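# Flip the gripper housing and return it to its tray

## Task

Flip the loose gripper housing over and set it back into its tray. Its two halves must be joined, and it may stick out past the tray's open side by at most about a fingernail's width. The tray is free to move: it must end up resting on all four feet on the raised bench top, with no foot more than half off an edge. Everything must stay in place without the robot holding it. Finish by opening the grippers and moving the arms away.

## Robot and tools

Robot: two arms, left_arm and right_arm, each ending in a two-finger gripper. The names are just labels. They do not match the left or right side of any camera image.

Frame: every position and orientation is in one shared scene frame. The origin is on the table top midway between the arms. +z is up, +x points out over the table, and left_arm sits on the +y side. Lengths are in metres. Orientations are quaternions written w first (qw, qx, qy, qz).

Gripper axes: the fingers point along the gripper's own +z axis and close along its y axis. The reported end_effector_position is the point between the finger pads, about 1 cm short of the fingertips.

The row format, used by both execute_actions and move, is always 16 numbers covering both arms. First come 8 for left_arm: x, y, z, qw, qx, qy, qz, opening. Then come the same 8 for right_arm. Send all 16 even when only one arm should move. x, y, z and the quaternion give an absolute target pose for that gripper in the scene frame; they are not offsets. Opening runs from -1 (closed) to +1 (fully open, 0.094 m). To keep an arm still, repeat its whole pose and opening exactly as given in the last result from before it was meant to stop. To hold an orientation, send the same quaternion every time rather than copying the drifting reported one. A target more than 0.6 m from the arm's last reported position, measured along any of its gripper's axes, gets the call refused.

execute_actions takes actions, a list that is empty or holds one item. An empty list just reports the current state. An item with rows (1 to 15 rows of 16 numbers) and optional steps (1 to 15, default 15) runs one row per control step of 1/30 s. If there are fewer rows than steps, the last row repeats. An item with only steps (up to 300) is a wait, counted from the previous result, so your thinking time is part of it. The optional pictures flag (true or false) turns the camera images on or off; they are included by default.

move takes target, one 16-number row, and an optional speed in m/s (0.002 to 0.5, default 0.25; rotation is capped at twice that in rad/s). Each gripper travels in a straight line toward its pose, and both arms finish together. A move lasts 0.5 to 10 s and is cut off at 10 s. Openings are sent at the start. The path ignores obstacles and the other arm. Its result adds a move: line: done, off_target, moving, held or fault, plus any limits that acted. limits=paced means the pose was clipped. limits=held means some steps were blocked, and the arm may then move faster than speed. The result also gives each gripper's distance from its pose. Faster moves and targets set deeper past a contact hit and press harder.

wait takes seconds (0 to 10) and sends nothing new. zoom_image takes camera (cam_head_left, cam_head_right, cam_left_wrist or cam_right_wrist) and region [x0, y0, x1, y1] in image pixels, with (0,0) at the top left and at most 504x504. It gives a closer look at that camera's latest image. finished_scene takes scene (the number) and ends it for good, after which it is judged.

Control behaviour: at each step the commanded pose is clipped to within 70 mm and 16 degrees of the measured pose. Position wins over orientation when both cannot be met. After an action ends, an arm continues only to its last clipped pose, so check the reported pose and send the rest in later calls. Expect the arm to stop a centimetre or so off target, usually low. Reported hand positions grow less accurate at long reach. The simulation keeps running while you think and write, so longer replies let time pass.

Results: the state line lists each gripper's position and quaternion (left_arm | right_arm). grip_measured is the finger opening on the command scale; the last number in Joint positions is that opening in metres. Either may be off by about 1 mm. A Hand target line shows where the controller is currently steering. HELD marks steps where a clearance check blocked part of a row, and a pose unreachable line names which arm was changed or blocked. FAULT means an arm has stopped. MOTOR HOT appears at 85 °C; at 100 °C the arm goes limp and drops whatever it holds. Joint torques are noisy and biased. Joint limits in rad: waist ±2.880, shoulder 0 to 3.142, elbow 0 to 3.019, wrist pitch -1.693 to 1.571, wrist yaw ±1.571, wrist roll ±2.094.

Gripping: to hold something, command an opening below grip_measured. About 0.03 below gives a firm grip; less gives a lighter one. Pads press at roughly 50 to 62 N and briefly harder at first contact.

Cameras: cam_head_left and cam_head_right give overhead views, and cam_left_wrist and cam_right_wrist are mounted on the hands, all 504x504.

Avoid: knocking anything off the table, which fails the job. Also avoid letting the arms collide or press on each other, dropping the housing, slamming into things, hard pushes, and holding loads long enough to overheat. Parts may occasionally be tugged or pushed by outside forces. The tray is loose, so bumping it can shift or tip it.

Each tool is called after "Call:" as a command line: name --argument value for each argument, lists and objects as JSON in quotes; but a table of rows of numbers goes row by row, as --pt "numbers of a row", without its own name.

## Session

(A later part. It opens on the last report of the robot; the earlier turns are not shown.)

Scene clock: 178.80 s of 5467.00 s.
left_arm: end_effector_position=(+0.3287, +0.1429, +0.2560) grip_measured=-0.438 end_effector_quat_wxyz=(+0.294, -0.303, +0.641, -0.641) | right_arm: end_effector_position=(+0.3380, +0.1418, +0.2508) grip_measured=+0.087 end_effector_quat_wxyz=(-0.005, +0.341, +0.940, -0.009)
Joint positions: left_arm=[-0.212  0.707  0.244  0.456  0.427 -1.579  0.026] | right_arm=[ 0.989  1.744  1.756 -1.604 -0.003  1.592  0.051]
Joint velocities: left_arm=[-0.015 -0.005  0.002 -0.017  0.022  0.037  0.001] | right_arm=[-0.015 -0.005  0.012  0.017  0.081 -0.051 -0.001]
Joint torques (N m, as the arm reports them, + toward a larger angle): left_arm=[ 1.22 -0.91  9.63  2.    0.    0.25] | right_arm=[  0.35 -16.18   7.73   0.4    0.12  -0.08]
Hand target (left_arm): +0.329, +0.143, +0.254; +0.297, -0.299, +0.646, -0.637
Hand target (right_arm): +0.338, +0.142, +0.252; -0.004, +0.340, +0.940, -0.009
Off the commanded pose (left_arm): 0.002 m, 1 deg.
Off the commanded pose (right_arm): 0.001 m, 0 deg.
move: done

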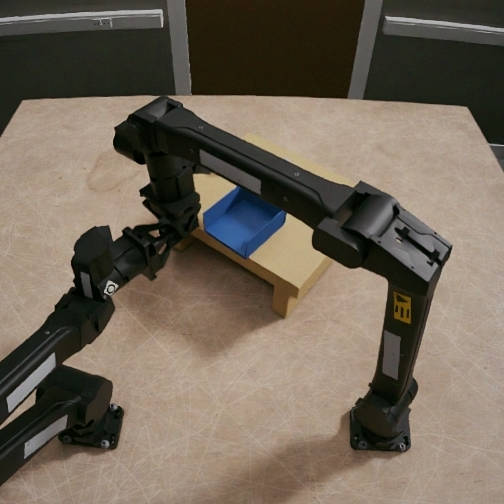

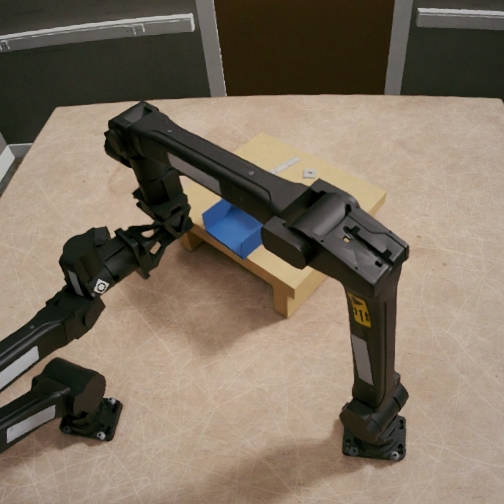

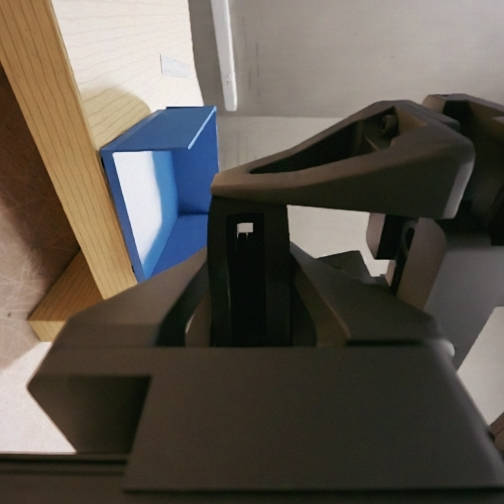

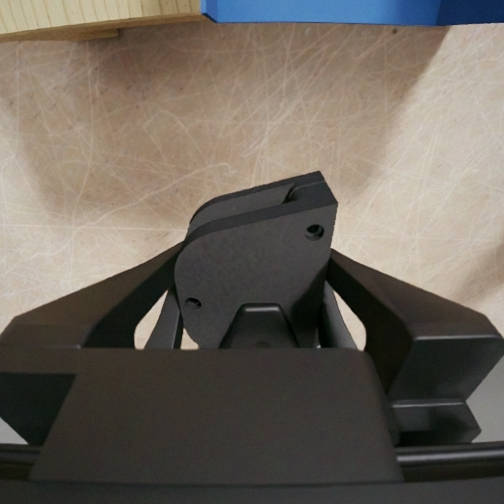

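Call:
move --target '[0.3288,0.1427,0.254,0.297,-0.299,0.646,-0.637,-0.48,0.3382,0.1417,0.2517,-0.004,0.34,0.94,-0.009,0.9]'

Call:
move --target '[0.3288,0.1427,0.254,0.297,-0.299,0.646,-0.637,-0.48,0.405,0.085,0.255,0,0.342,0.94,0,0.9]' --speed 0.1

Call:
move --target '[0.3288,0.1427,0.254,0.664,0.242,0.664,-0.242,-0.48,0.405,0.085,0.255,0,0.342,0.94,0,0.9]' --speed 0.5

Call:
move --target '[0.3288,0.1427,0.254,0.641,0.641,0.298,0.298,-0.48,0.405,0.085,0.255,0,0.342,0.94,0,0.9]' --speed 0.5

Scene clock: 182.87 s of 5467.00 s.
left_arm: end_effector_position=(+0.3282, +0.1430, +0.2543) grip_measured=-0.448 end_effector_quat_wxyz=(+0.295, -0.301, +0.643, -0.639) | right_arm: end_effector_position=(+0.3380, +0.1418, +0.2508) grip_measured=+0.899 end_effector_quat_wxyz=(-0.005, +0.341, +0.940, -0.009)
Joint positions: left_arm=[-0.212  0.707  0.241  0.456  0.427 -1.572  0.026] | right_arm=[ 0.989  1.744  1.756 -1.604 -0.003  1.592  0.089]
Joint velocities: left_arm=[-0.005 -0.015 -0.017  0.002 -0.022 -0.037 -0.001] | right_arm=[-0.015 -0.005 -0.007 -0.012 -0.007  0.037 -0.001]
Joint torques (N m, as the arm reports them, + toward a larger angle): left_arm=[ 1.16 -0.91 10.    2.1   0.    0.15] | right_arm=[  0.35 -16.51   7.74   0.42   0.12  -0.07]
Hand target (left_arm): +0.329, +0.143, +0.254; +0.297, -0.299, +0.646, -0.637
Hand target (right_arm): +0.338, +0.142, +0.252; -0.004, +0.340, +0.940, -0.009
Off the commanded pose (left_arm): 0.001 m, 1 deg.
Off the commanded pose (right_arm): 0.001 m, 0 deg.
After step 90, 0.37 s passed at rest.
move: done

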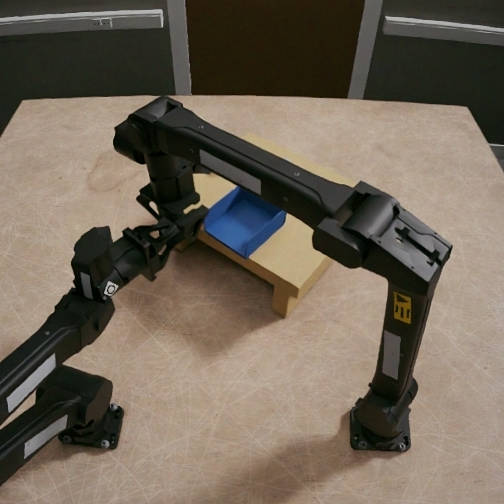

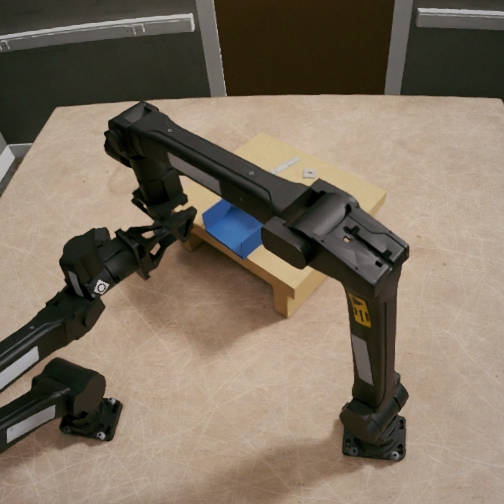

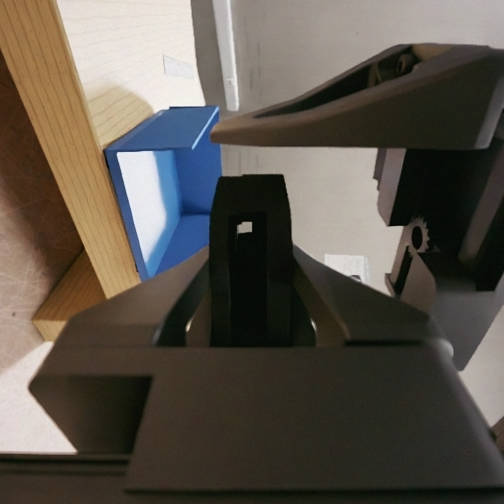

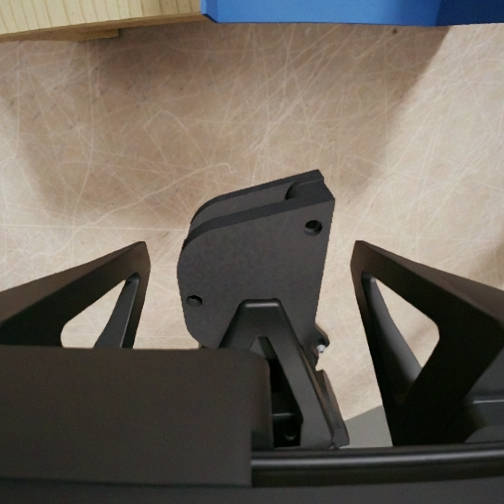

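Scene clock: 184.13 s of 5467.00 s.
left_arm: end_effector_position=(+0.3282, +0.1430, +0.2543) grip_measured=-0.448 end_effector_quat_wxyz=(+0.295, -0.301, +0.643, -0.639) | right_arm: end_effector_position=(+0.4023, +0.0815, +0.2508) grip_measured=+0.899 end_effector_quat_wxyz=(-0.004, +0.348, +0.937, -0.009)
Joint positions: left_arm=[-0.212  0.707  0.241  0.456  0.427 -1.572  0.026] | right_arm=[ 0.825  1.744  1.756 -1.603  0.002  1.443  0.089]
Joint velocities: left_arm=[-0.015 -0.015 -0.012 -0.022  0.022 -0.051  0.001] | right_arm=[-0.005  0.005 -0.002 -0.002 -0.066  0.007  0.   ]
Joint torques (N m, as the arm reports them, + toward a larger angle): left_arm=[ 1.24 -0.99  9.89  2.    0.    0.16] | right_arm=[  0.1  -16.59   8.26   0.83   0.22  -0.16]
Hand target (left_arm): +0.329, +0.143, +0.254; +0.297, -0.299, +0.646, -0.637
Hand target (right_arm): +0.406, +0.084, +0.255; +0.002, +0.342, +0.940, -0.000
Off the commanded pose (left_arm): 0.001 m, 1 deg.
Off the commanded pose (right_arm): 0.006 m, 1 deg.
move: done

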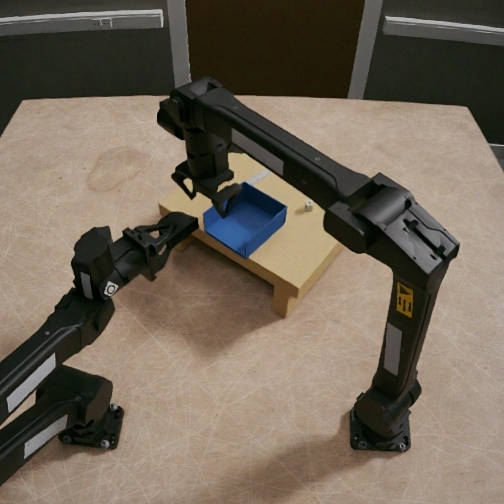

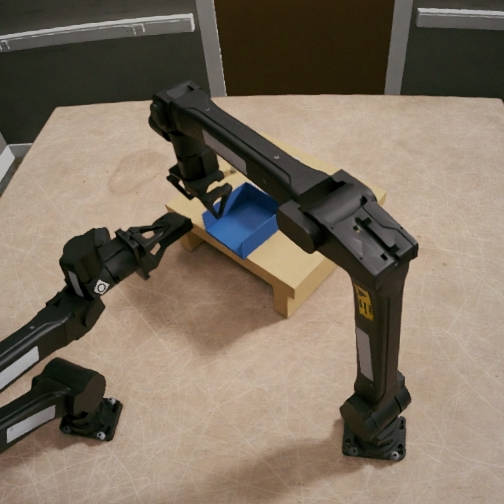

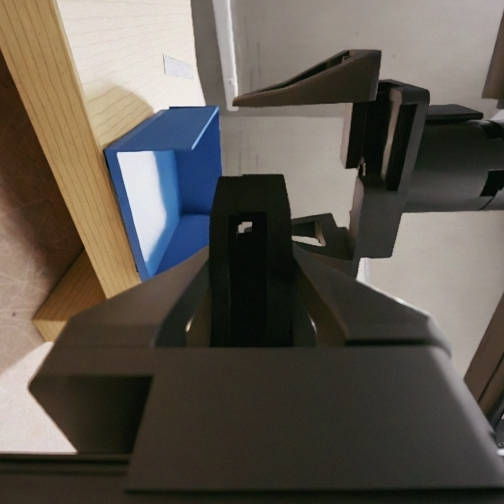

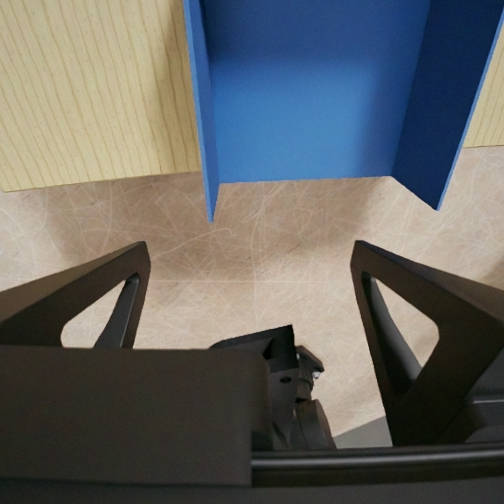

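Scene clock: 186.43 s of 5467.00 s.
left_arm: end_effector_position=(+0.3282, +0.1437, +0.2516) grip_measured=-0.447 end_effector_quat_wxyz=(+0.659, +0.236, +0.671, -0.246) | right_arm: end_effector_position=(+0.4023, +0.0815, +0.2508) grip_measured=+0.899 end_effector_quat_wxyz=(-0.004, +0.347, +0.938, -0.009)
Joint positions: left_arm=[-0.212  0.71   0.237  0.46   0.423 -0.013  0.026] | right_arm=[ 0.825  1.744  1.756 -1.603  0.002  1.44   0.089]
Joint velocities: left_arm=[ 0.005 -0.005  0.002  0.012 -0.022  0.007  0.   ] | right_arm=[-0.015  0.005  0.002 -0.012 -0.022 -0.022  0.001]
Joint torques (N m, as the arm reports them, + toward a larger angle): left_arm=[ 1.   -0.46  9.69  3.    0.03  0.05] | right_arm=[  0.4  -16.48   8.38   0.75   0.05  -0.17]
Hand target (left_arm): +0.329, +0.143, +0.254; +0.664, +0.242, +0.664, -0.242
Hand target (right_arm): +0.405, +0.085, +0.255; +0.000, +0.342, +0.940, -0.000
Off the commanded pose (left_arm): 0.003 m, 1 deg.
Off the commanded pose (right_arm): 0.006 m, 1 deg.
move: done

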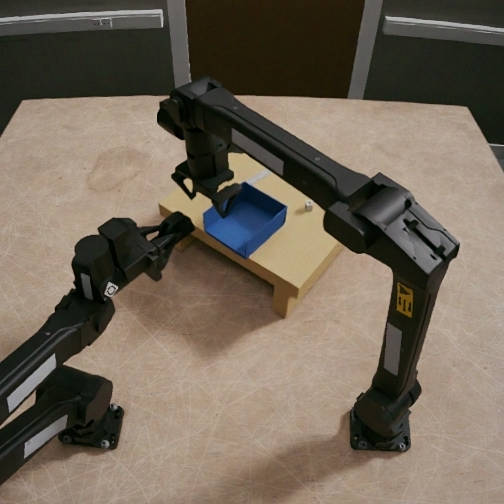

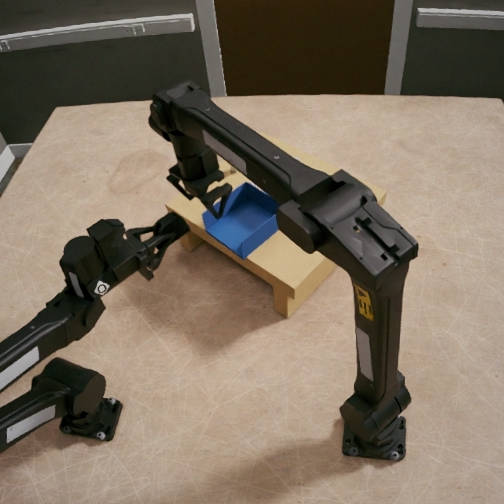

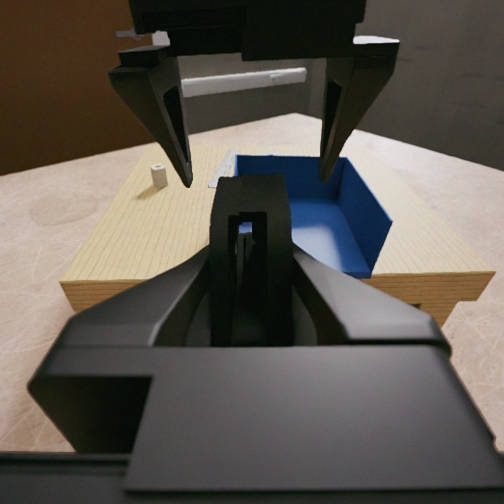

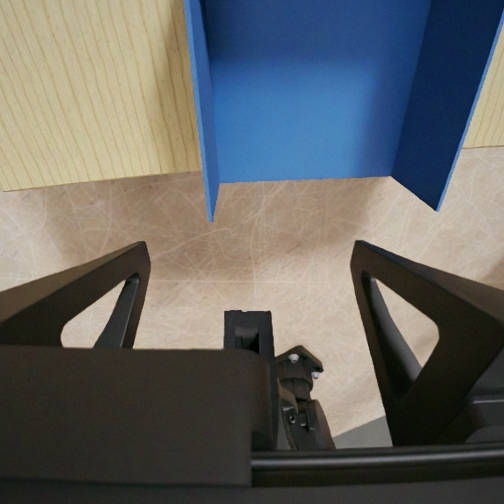

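Scene clock: 188.77 s of 5467.00 s.
left_arm: end_effector_position=(+0.3275, +0.1436, +0.2496) grip_measured=-0.446 end_effector_quat_wxyz=(+0.639, +0.643, +0.307, +0.291) | right_arm: end_effector_position=(+0.4023, +0.0815, +0.2508) grip_measured=+0.899 end_effector_quat_wxyz=(-0.004, +0.347, +0.938, -0.009)
Joint positions: left_arm=[-0.212  0.711  0.233  0.462  0.424  1.559  0.026] | right_arm=[ 0.825  1.744  1.756 -1.603  0.002  1.44   0.089]
Joint velocities: left_arm=[-0.015 -0.005  0.002  0.002  0.037  0.022  0.   ] | right_arm=[-0.005 -0.005  0.012 -0.012 -0.037  0.051 -0.001]
Joint torques (N m, as the arm reports them, + toward a larger angle): left_arm=[ 1.21 -0.53  9.96  2.95  0.08 -0.05] | right_arm=[  0.4  -16.53   8.36   0.75   0.05  -0.16]
Hand target (left_arm): +0.329, +0.143, +0.254; +0.641, +0.641, +0.298, +0.298
Hand target (right_arm): +0.405, +0.085, +0.255; +0.000, +0.342, +0.940, -0.000
Off the commanded pose (left_arm): 0.005 m, 1 deg.
Off the commanded pose (right_arm): 0.006 m, 1 deg.
move: done

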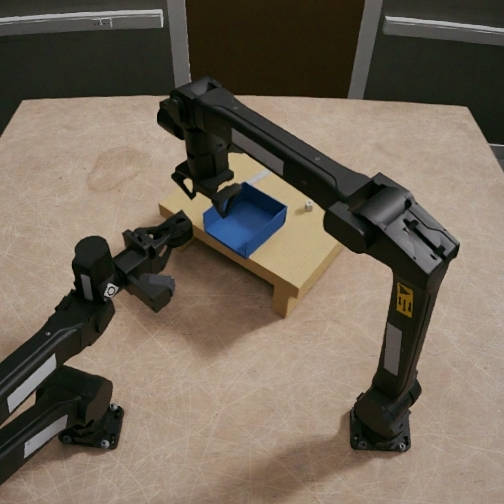

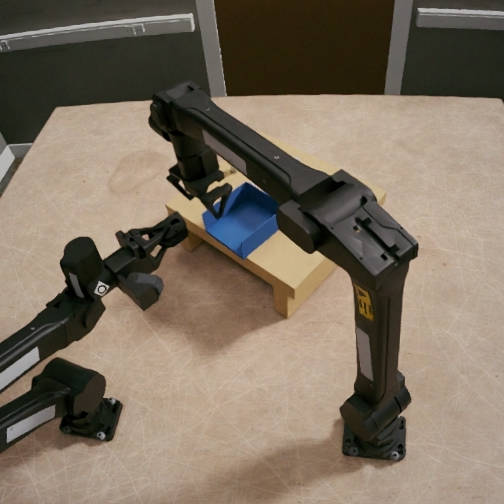

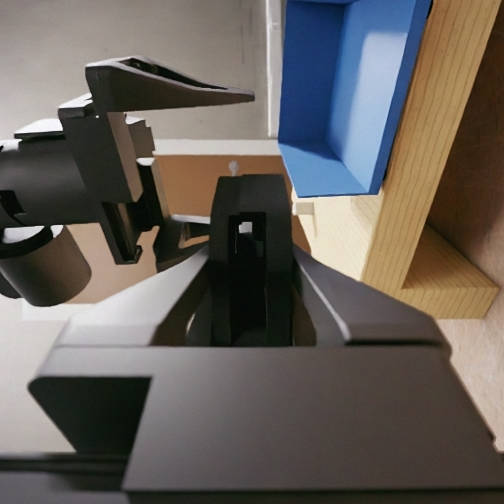

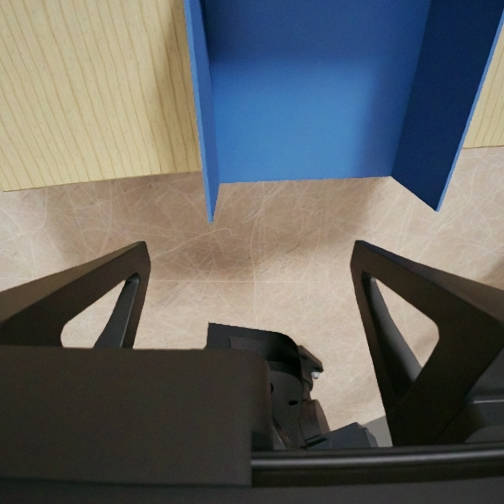

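Call:
move --target '[0.3275,0.1436,0.2496,0.639,0.643,0.307,0.291,-0.48,0.331,0.138,0.248,0,0.342,0.94,0,0.9]' --speed 0.06

Scene clock: 192.27 s of 5467.00 s.
left_arm: end_effector_position=(+0.3275, +0.1436, +0.2496) grip_measured=-0.446 end_effector_quat_wxyz=(+0.638, +0.643, +0.307, +0.292) | right_arm: end_effector_position=(+0.3325, +0.1381, +0.2443) grip_measured=+0.899 end_effector_quat_wxyz=(-0.003, +0.338, +0.941, -0.008)
Joint positions: left_arm=[-0.212  0.711  0.233  0.462  0.424  1.561  0.026] | right_arm=[ 0.994  1.724  1.713 -1.577 -0.001  1.59   0.089]
Joint velocities: left_arm=[-0.005 -0.015 -0.002 -0.007 -0.037 -0.037  0.001] | right_arm=[-0.005 -0.005 -0.017  0.017 -0.022  0.037  0.001]
Joint torques (N m, as the arm reports them, + toward a larger angle): left_arm=[ 1.18 -1.21  9.62  2.14  0.   -0.16] | right_arm=[  0.6  -17.13   7.13   0.8   -0.03   0.07]
Hand target (left_arm): +0.328, +0.144, +0.250; +0.639, +0.643, +0.307, +0.291
Hand target (right_arm): +0.330, +0.139, +0.248; -0.002, +0.342, +0.940, +0.000
Off the commanded pose (left_arm): 0.000 m, 0 deg.
Off the commanded pose (right_arm): 0.004 m, 1 deg.
move: done

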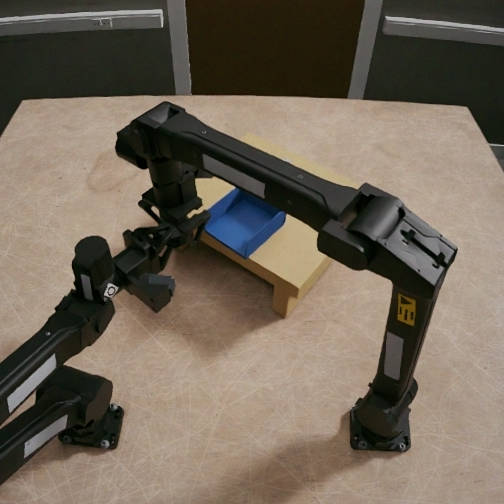

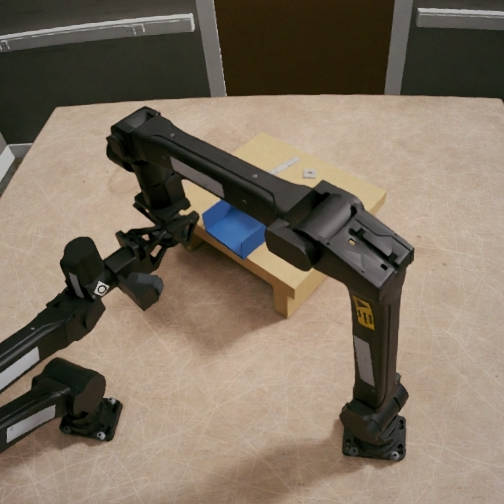

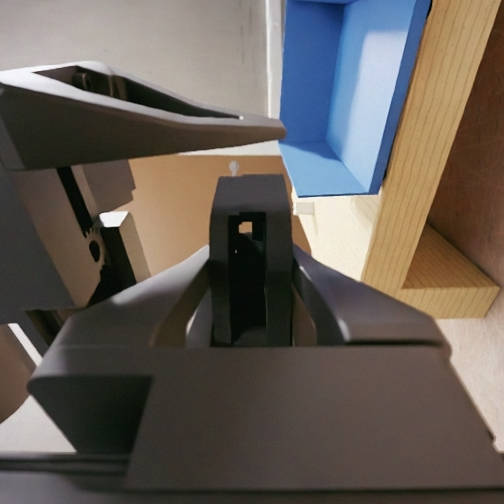

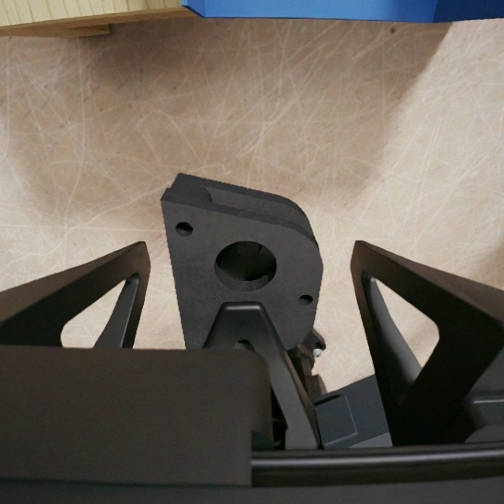

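Call:
execute_actions --actions '[]'

Scene clock: 198.70 s of 5467.00 s.
left_arm: end_effector_position=(+0.3275, +0.1436, +0.2496) grip_measured=-0.446 end_effector_quat_wxyz=(+0.638, +0.643, +0.307, +0.292) | right_arm: end_effector_position=(+0.3325, +0.1381, +0.2443) grip_measured=+0.899 end_effector_quat_wxyz=(-0.003, +0.339, +0.941, -0.008)
Joint positions: left_arm=[-0.212  0.711  0.233  0.462  0.424  1.561  0.026] | right_arm=[ 0.994  1.724  1.713 -1.577 -0.001  1.591  0.089]
Joint velocities: left_arm=[-0.024 -0.005 -0.002  0.007  0.007  0.022 -0.001] | right_arm=[-0.015 -0.005 -0.002  0.007 -0.022 -0.022 -0.001]
Joint torques (N m, as the arm reports them, + toward a larger angle): left_arm=[ 1.3  -0.99  9.58  2.14  0.   -0.16] | right_arm=[  0.56 -17.09   7.15   0.81  -0.04   0.04]
Hand target (left_arm): +0.328, +0.144, +0.250; +0.639, +0.643, +0.307, +0.291
Hand target (right_arm): +0.330, +0.139, +0.248; -0.002, +0.342, +0.940, +0.000
Off the commanded pose (left_arm): 0.000 m, 0 deg.
Off the commanded pose (right_arm): 0.004 m, 1 deg.
Steps of this call (steps 1 to 90: nothing new was sent; then 3.43 s passed at rest). Readings (end_effector_position):
1: left_arm (+0.3275, +0.1436, +0.2496) | right_arm (+0.3325, +0.1381, +0.2443)
2: left_arm (+0.3275, +0.1436, +0.2496) | right_arm (+0.3325, +0.1381, +0.2443)
4: left_arm (+0.3275, +0.1436, +0.2496) | right_arm (+0.3325, +0.1381, +0.2443)
8: left_arm (+0.3275, +0.1436, +0.2496) | right_arm (+0.3325, +0.1381, +0.2443)
90: the state above

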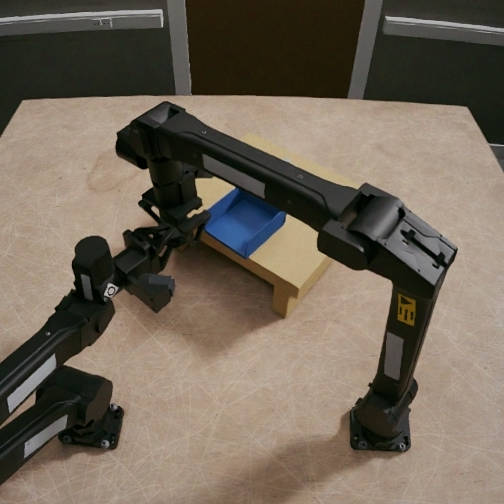

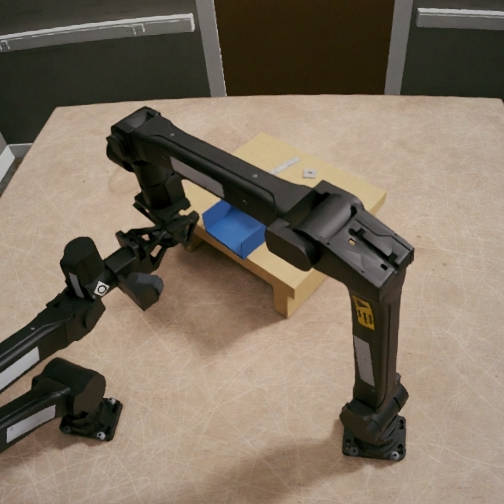

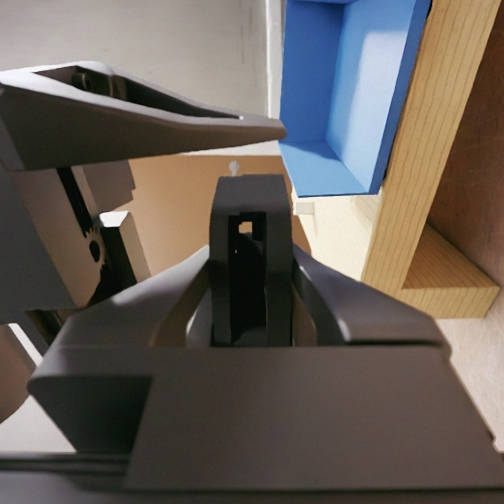

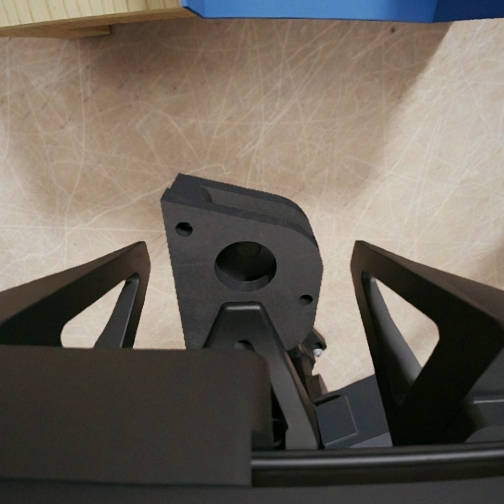

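Call:
move --target '[0.3275,0.1436,0.2496,0.639,0.643,0.307,0.291,-0.48,0.3325,0.1381,0.2443,-0.003,0.339,0.941,-0.008,0.05]'

Scene clock: 201.23 s of 5467.00 s.
left_arm: end_effector_position=(+0.3273, +0.1434, +0.2496) grip_measured=-0.446 end_effector_quat_wxyz=(+0.638, +0.644, +0.305, +0.293) | right_arm: end_effector_position=(+0.3326, +0.1381, +0.2443) grip_measured=+0.088 end_effector_quat_wxyz=(-0.003, +0.339, +0.941, -0.008)
Joint positions: left_arm=[-0.212  0.711  0.233  0.462  0.426  1.565  0.026] | right_arm=[ 0.994  1.724  1.713 -1.577 -0.001  1.591  0.051]
Joint velocities: left_arm=[-0.005  0.005  0.007  0.002 -0.037  0.037 -0.001] | right_arm=[ 0.005 -0.005  0.002 -0.007 -0.022  0.007 -0.   ]
Joint torques (N m, as the arm reports them, + toward a larger angle): left_arm=[ 1.24 -0.93  9.63  2.14 -0.04 -0.21] | right_arm=[  0.36 -16.25   7.64   0.45   0.11  -0.05]
Hand target (left_arm): +0.327, +0.144, +0.250; +0.639, +0.643, +0.307, +0.291
Hand target (right_arm): +0.333, +0.138, +0.244; -0.003, +0.339, +0.941, -0.008
Off the commanded pose (left_arm): 0.000 m, 0 deg.
Off the commanded pose (right_arm): 0.000 m, 0 deg.
move: done

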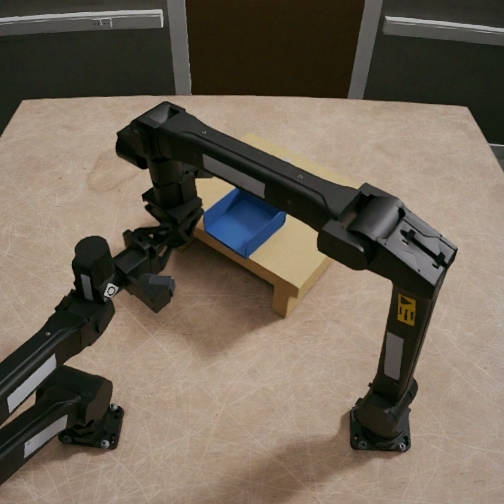

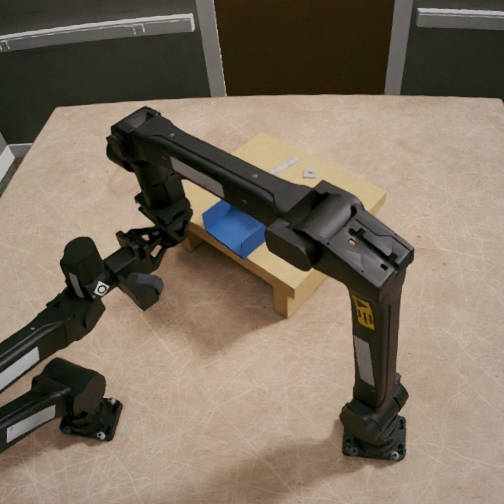

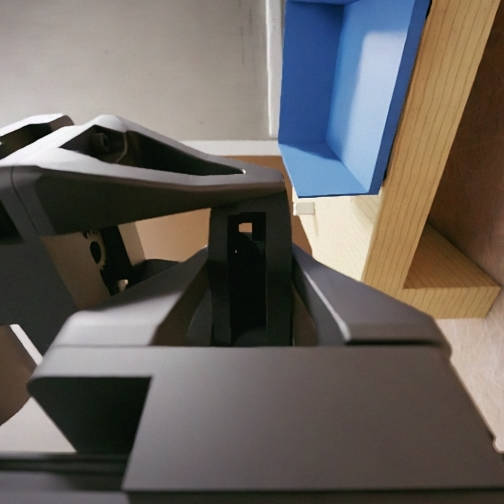

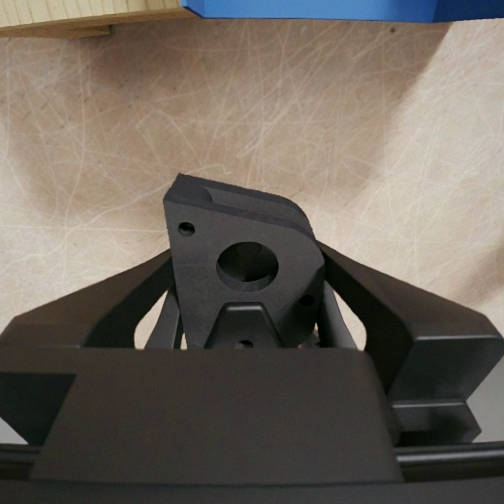

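Tip reaches the bottom edge. Open left.

Call:
move --target '[0.3275,0.1436,0.2496,0.639,0.643,0.307,0.291,0.0,0.3325,0.1381,0.2443,-0.003,0.339,0.941,-0.008,0.05]'

Call:
move --target '[0.3275,0.1436,0.2496,0.639,0.643,0.307,0.291,0.0,0.40,0.081,0.252,0,0.342,0.94,0,0.05]' --speed 0.08

Scene clock: 203.90 s of 5467.00 s.
left_arm: end_effector_position=(+0.3273, +0.1434, +0.2496) grip_measured=-0.002 end_effector_quat_wxyz=(+0.638, +0.644, +0.305, +0.293) | right_arm: end_effector_position=(+0.3326, +0.1381, +0.2443) grip_measured=+0.088 end_effector_quat_wxyz=(-0.003, +0.339, +0.941, -0.008)
Joint positions: left_arm=[-0.212  0.711  0.233  0.462  0.426  1.565  0.047] | right_arm=[ 0.994  1.724  1.713 -1.577 -0.001  1.591  0.051]
Joint velocities: left_arm=[-0.005 -0.005  0.002 -0.007  0.037  0.022  0.   ] | right_arm=[-0.015 -0.015 -0.007 -0.007 -0.066  0.022 -0.001]
Joint torques (N m, as the arm reports them, + toward a larger angle): left_arm=[ 1.34 -1.09  9.49  2.19 -0.06 -0.22] | right_arm=[  0.36 -15.94   7.63   0.45   0.12  -0.05]
Hand target (left_arm): +0.327, +0.144, +0.250; +0.639, +0.643, +0.307, +0.291
Hand target (right_arm): +0.332, +0.138, +0.244; -0.003, +0.339, +0.941, -0.008
Off the commanded pose (left_arm): 0.000 m, 0 deg.
Off the commanded pose (right_arm): 0.000 m, 0 deg.
move: done

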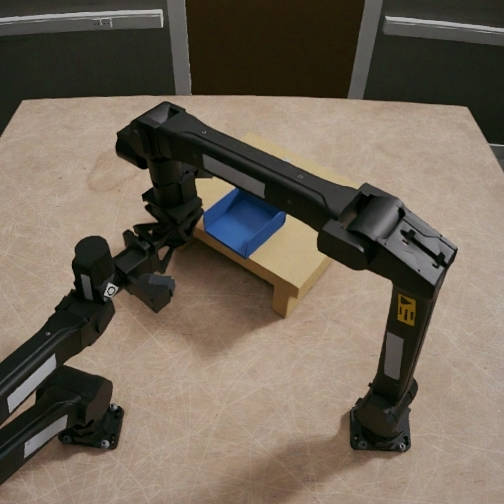

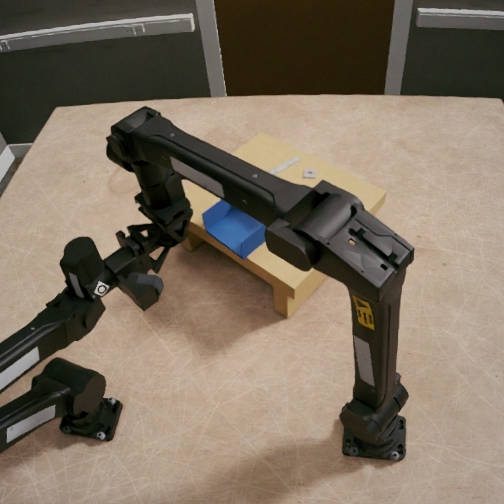

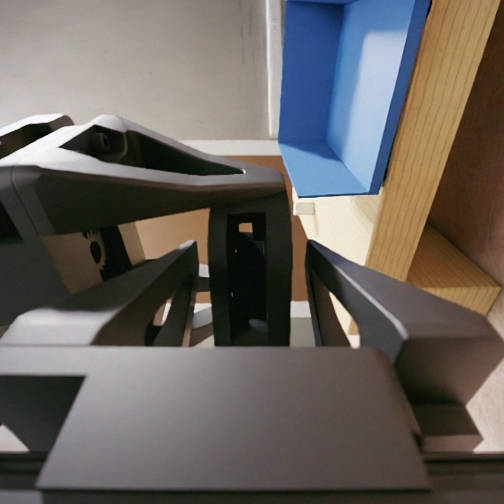

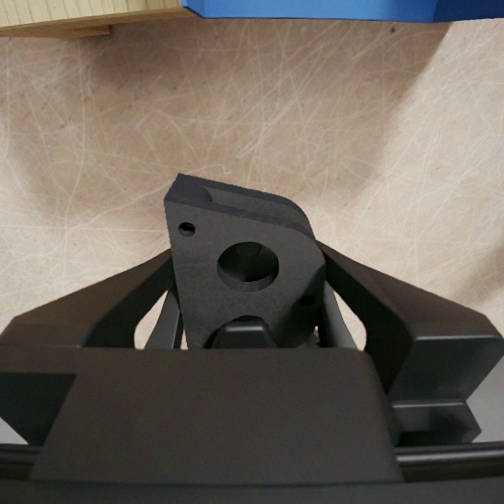

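Scene clock: 205.37 s of 5467.00 s.
left_arm: end_effector_position=(+0.3273, +0.1434, +0.2496) grip_measured=-0.002 end_effector_quat_wxyz=(+0.638, +0.644, +0.305, +0.293) | right_arm: end_effector_position=(+0.3967, +0.0778, +0.2443) grip_measured=+0.088 end_effector_quat_wxyz=(-0.003, +0.347, +0.938, -0.008)
Joint positions: left_arm=[-0.212  0.711  0.233  0.462  0.426  1.565  0.047] | right_arm=[ 0.826  1.724  1.713 -1.577  0.002  1.443  0.051]
Joint velocities: left_arm=[-0.005 -0.005  0.007 -0.012  0.051 -0.037 -0.   ] | right_arm=[-0.005 -0.015  0.012  0.007  0.022 -0.051 -0.   ]
Joint torques (N m, as the arm reports them, + toward a larger angle): left_arm=[ 1.35 -1.16  9.6   2.15 -0.06 -0.21] | right_arm=[  0.19 -16.2    9.05   0.39   0.21  -0.16]
Hand target (left_arm): +0.327, +0.144, +0.250; +0.639, +0.643, +0.307, +0.291
Hand target (right_arm): +0.401, +0.080, +0.252; +0.003, +0.342, +0.940, -0.000
Off the commanded pose (left_arm): 0.000 m, 0 deg.
Off the commanded pose (right_arm): 0.009 m, 1 deg.
move: done

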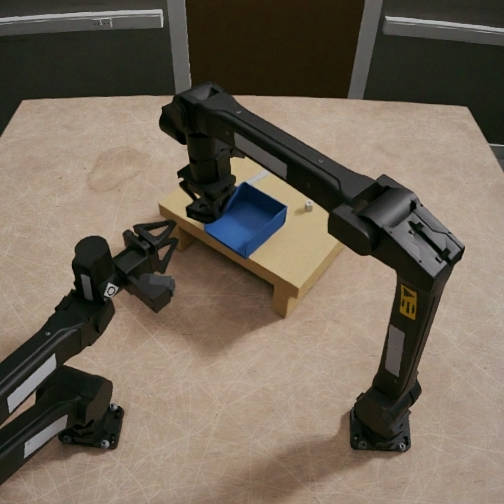

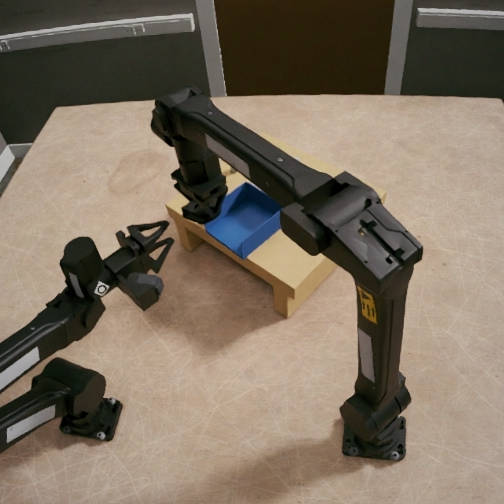

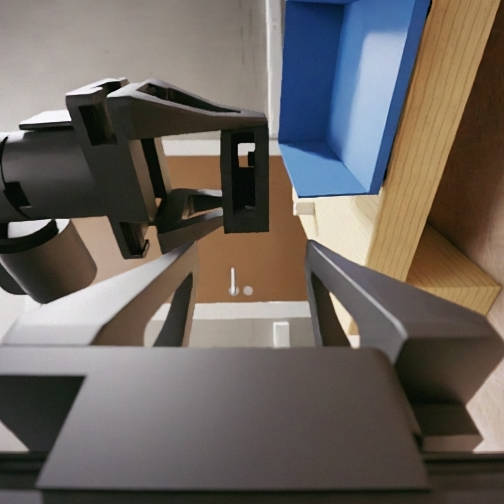

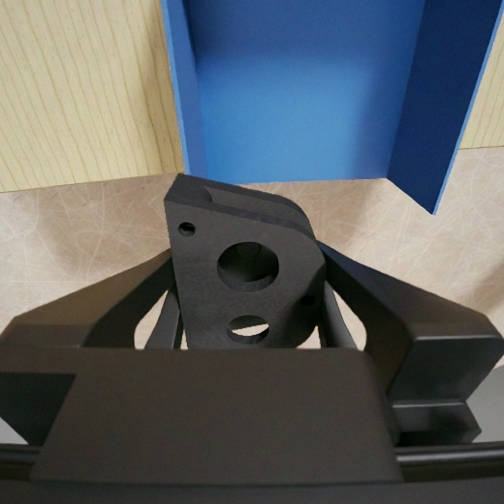

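Call:
move --target '[0.3275,0.1436,0.2496,0.639,0.643,0.307,0.291,-1,0.44,-0.005,0.25,0,0.342,0.94,0,0.05]' --speed 0.1

Scene clock: 209.50 s of 5467.00 s.
left_arm: end_effector_position=(+0.3273, +0.1434, +0.2496) grip_measured=-0.983 end_effector_quat_wxyz=(+0.638, +0.644, +0.305, +0.293) | right_arm: end_effector_position=(+0.4411, -0.0055, +0.2458) grip_measured=+0.088 end_effector_quat_wxyz=(-0.004, +0.348, +0.937, -0.007)
Joint positions: left_arm=[-0.212  0.711  0.233  0.462  0.426  1.565  0.001] | right_arm=[ 0.646  1.684  1.664 -1.567  0.002  1.265  0.051]
Joint velocities: left_arm=[ 0.015 -0.005 -0.017  0.022 -0.037  0.007 -0.001] | right_arm=[-0.005 -0.005  0.002 -0.002 -0.007 -0.051 -0.001]
Joint torques (N m, as the arm reports them, + toward a larger angle): left_arm=[ 1.2  -1.16  9.62  2.17 -0.06 -0.21] | right_arm=[ -0.02 -16.65   7.25   0.83   0.2   -0.16]
Hand target (left_arm): +0.327, +0.144, +0.250; +0.639, +0.643, +0.307, +0.291
Hand target (right_arm): +0.441, -0.006, +0.250; +0.003, +0.342, +0.940, -0.001
Off the commanded pose (left_arm): 0.000 m, 0 deg.
Off the commanded pose (right_arm): 0.004 m, 1 deg.
move: done

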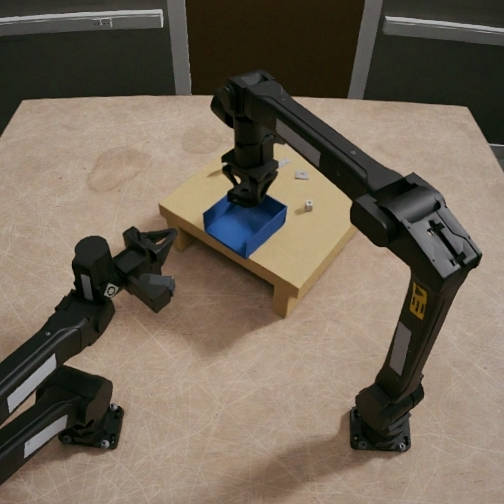

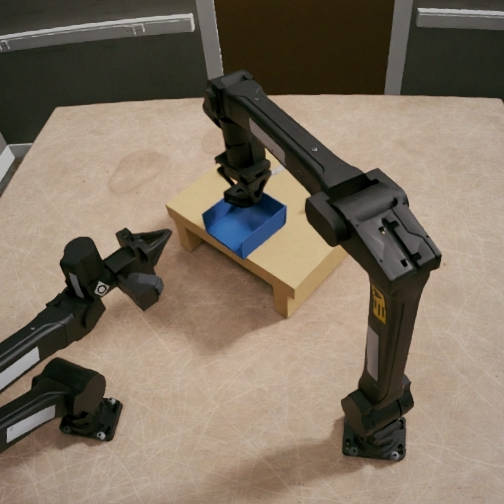

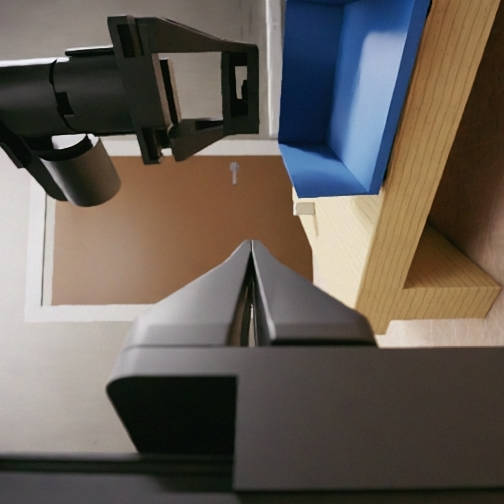

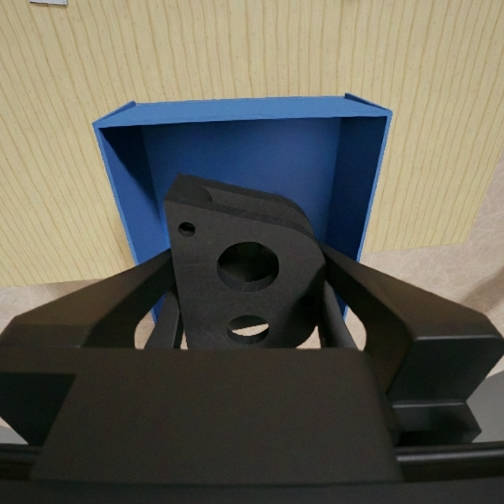

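Call:
move --target '[0.3275,0.1436,0.2496,0.639,0.643,0.307,0.291,-1,0.44,-0.005,0.176,0,0.342,0.94,0,0.05]' --speed 0.04

Scene clock: 214.17 s of 5467.00 s.
left_arm: end_effector_position=(+0.3273, +0.1434, +0.2496) grip_measured=-0.983 end_effector_quat_wxyz=(+0.638, +0.644, +0.305, +0.293) | right_arm: end_effector_position=(+0.4400, -0.0062, +0.1832) grip_measured=+0.088 end_effector_quat_wxyz=(+0.002, +0.347, +0.938, +0.001)
Joint positions: left_arm=[-0.212  0.711  0.233  0.462  0.426  1.565  0.001] | right_arm=[ 0.646  1.684  1.499 -1.381  0.002  1.262  0.051]
Joint velocities: left_arm=[-0.005  0.005  0.002 -0.007  0.066  0.007 -0.001] | right_arm=[-0.005 -0.005 -0.022 -0.002  0.037  0.022 -0.   ]
Joint torques (N m, as the arm reports them, + toward a larger angle): left_arm=[ 1.27 -1.05  9.62  2.13 -0.05 -0.21] | right_arm=[  0.45 -14.15   7.25   0.92   0.01  -0.16]
Hand target (left_arm): +0.327, +0.144, +0.250; +0.639, +0.643, +0.307, +0.291
Hand target (right_arm): +0.441, -0.004, +0.176; -0.000, +0.342, +0.940, -0.000
Off the commanded pose (left_arm): 0.000 m, 0 deg.
Off the commanded pose (right_arm): 0.007 m, 1 deg.
move: done

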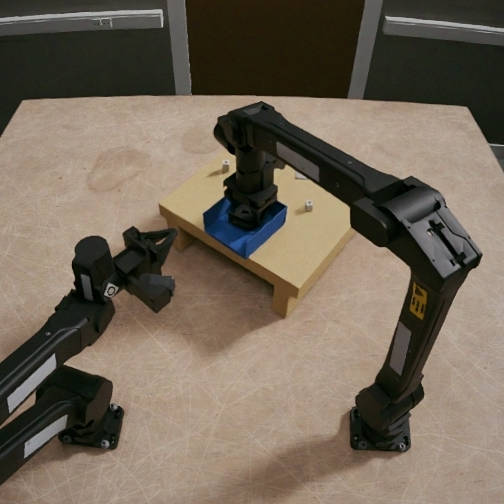

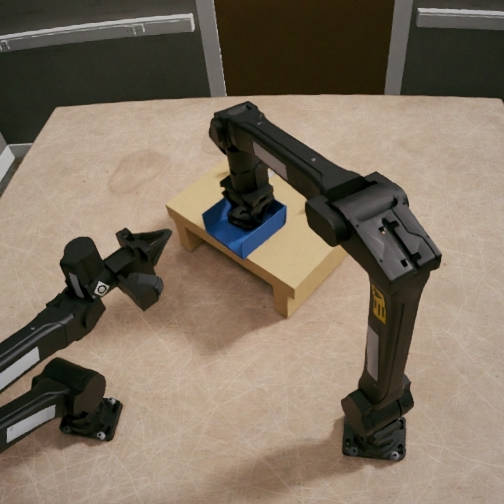

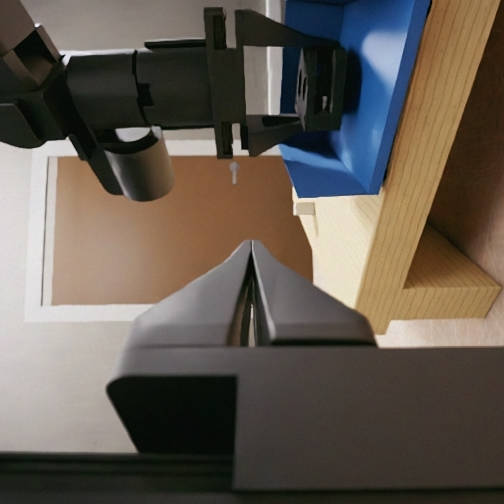

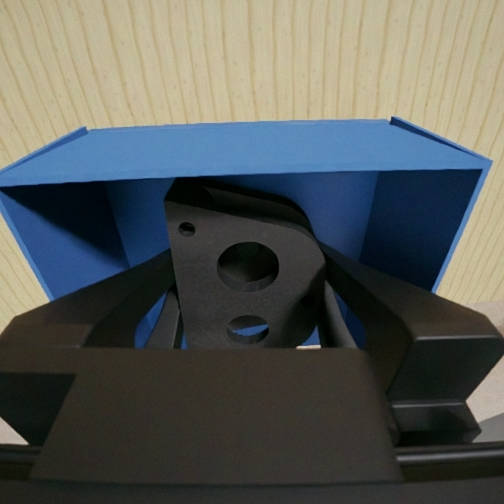

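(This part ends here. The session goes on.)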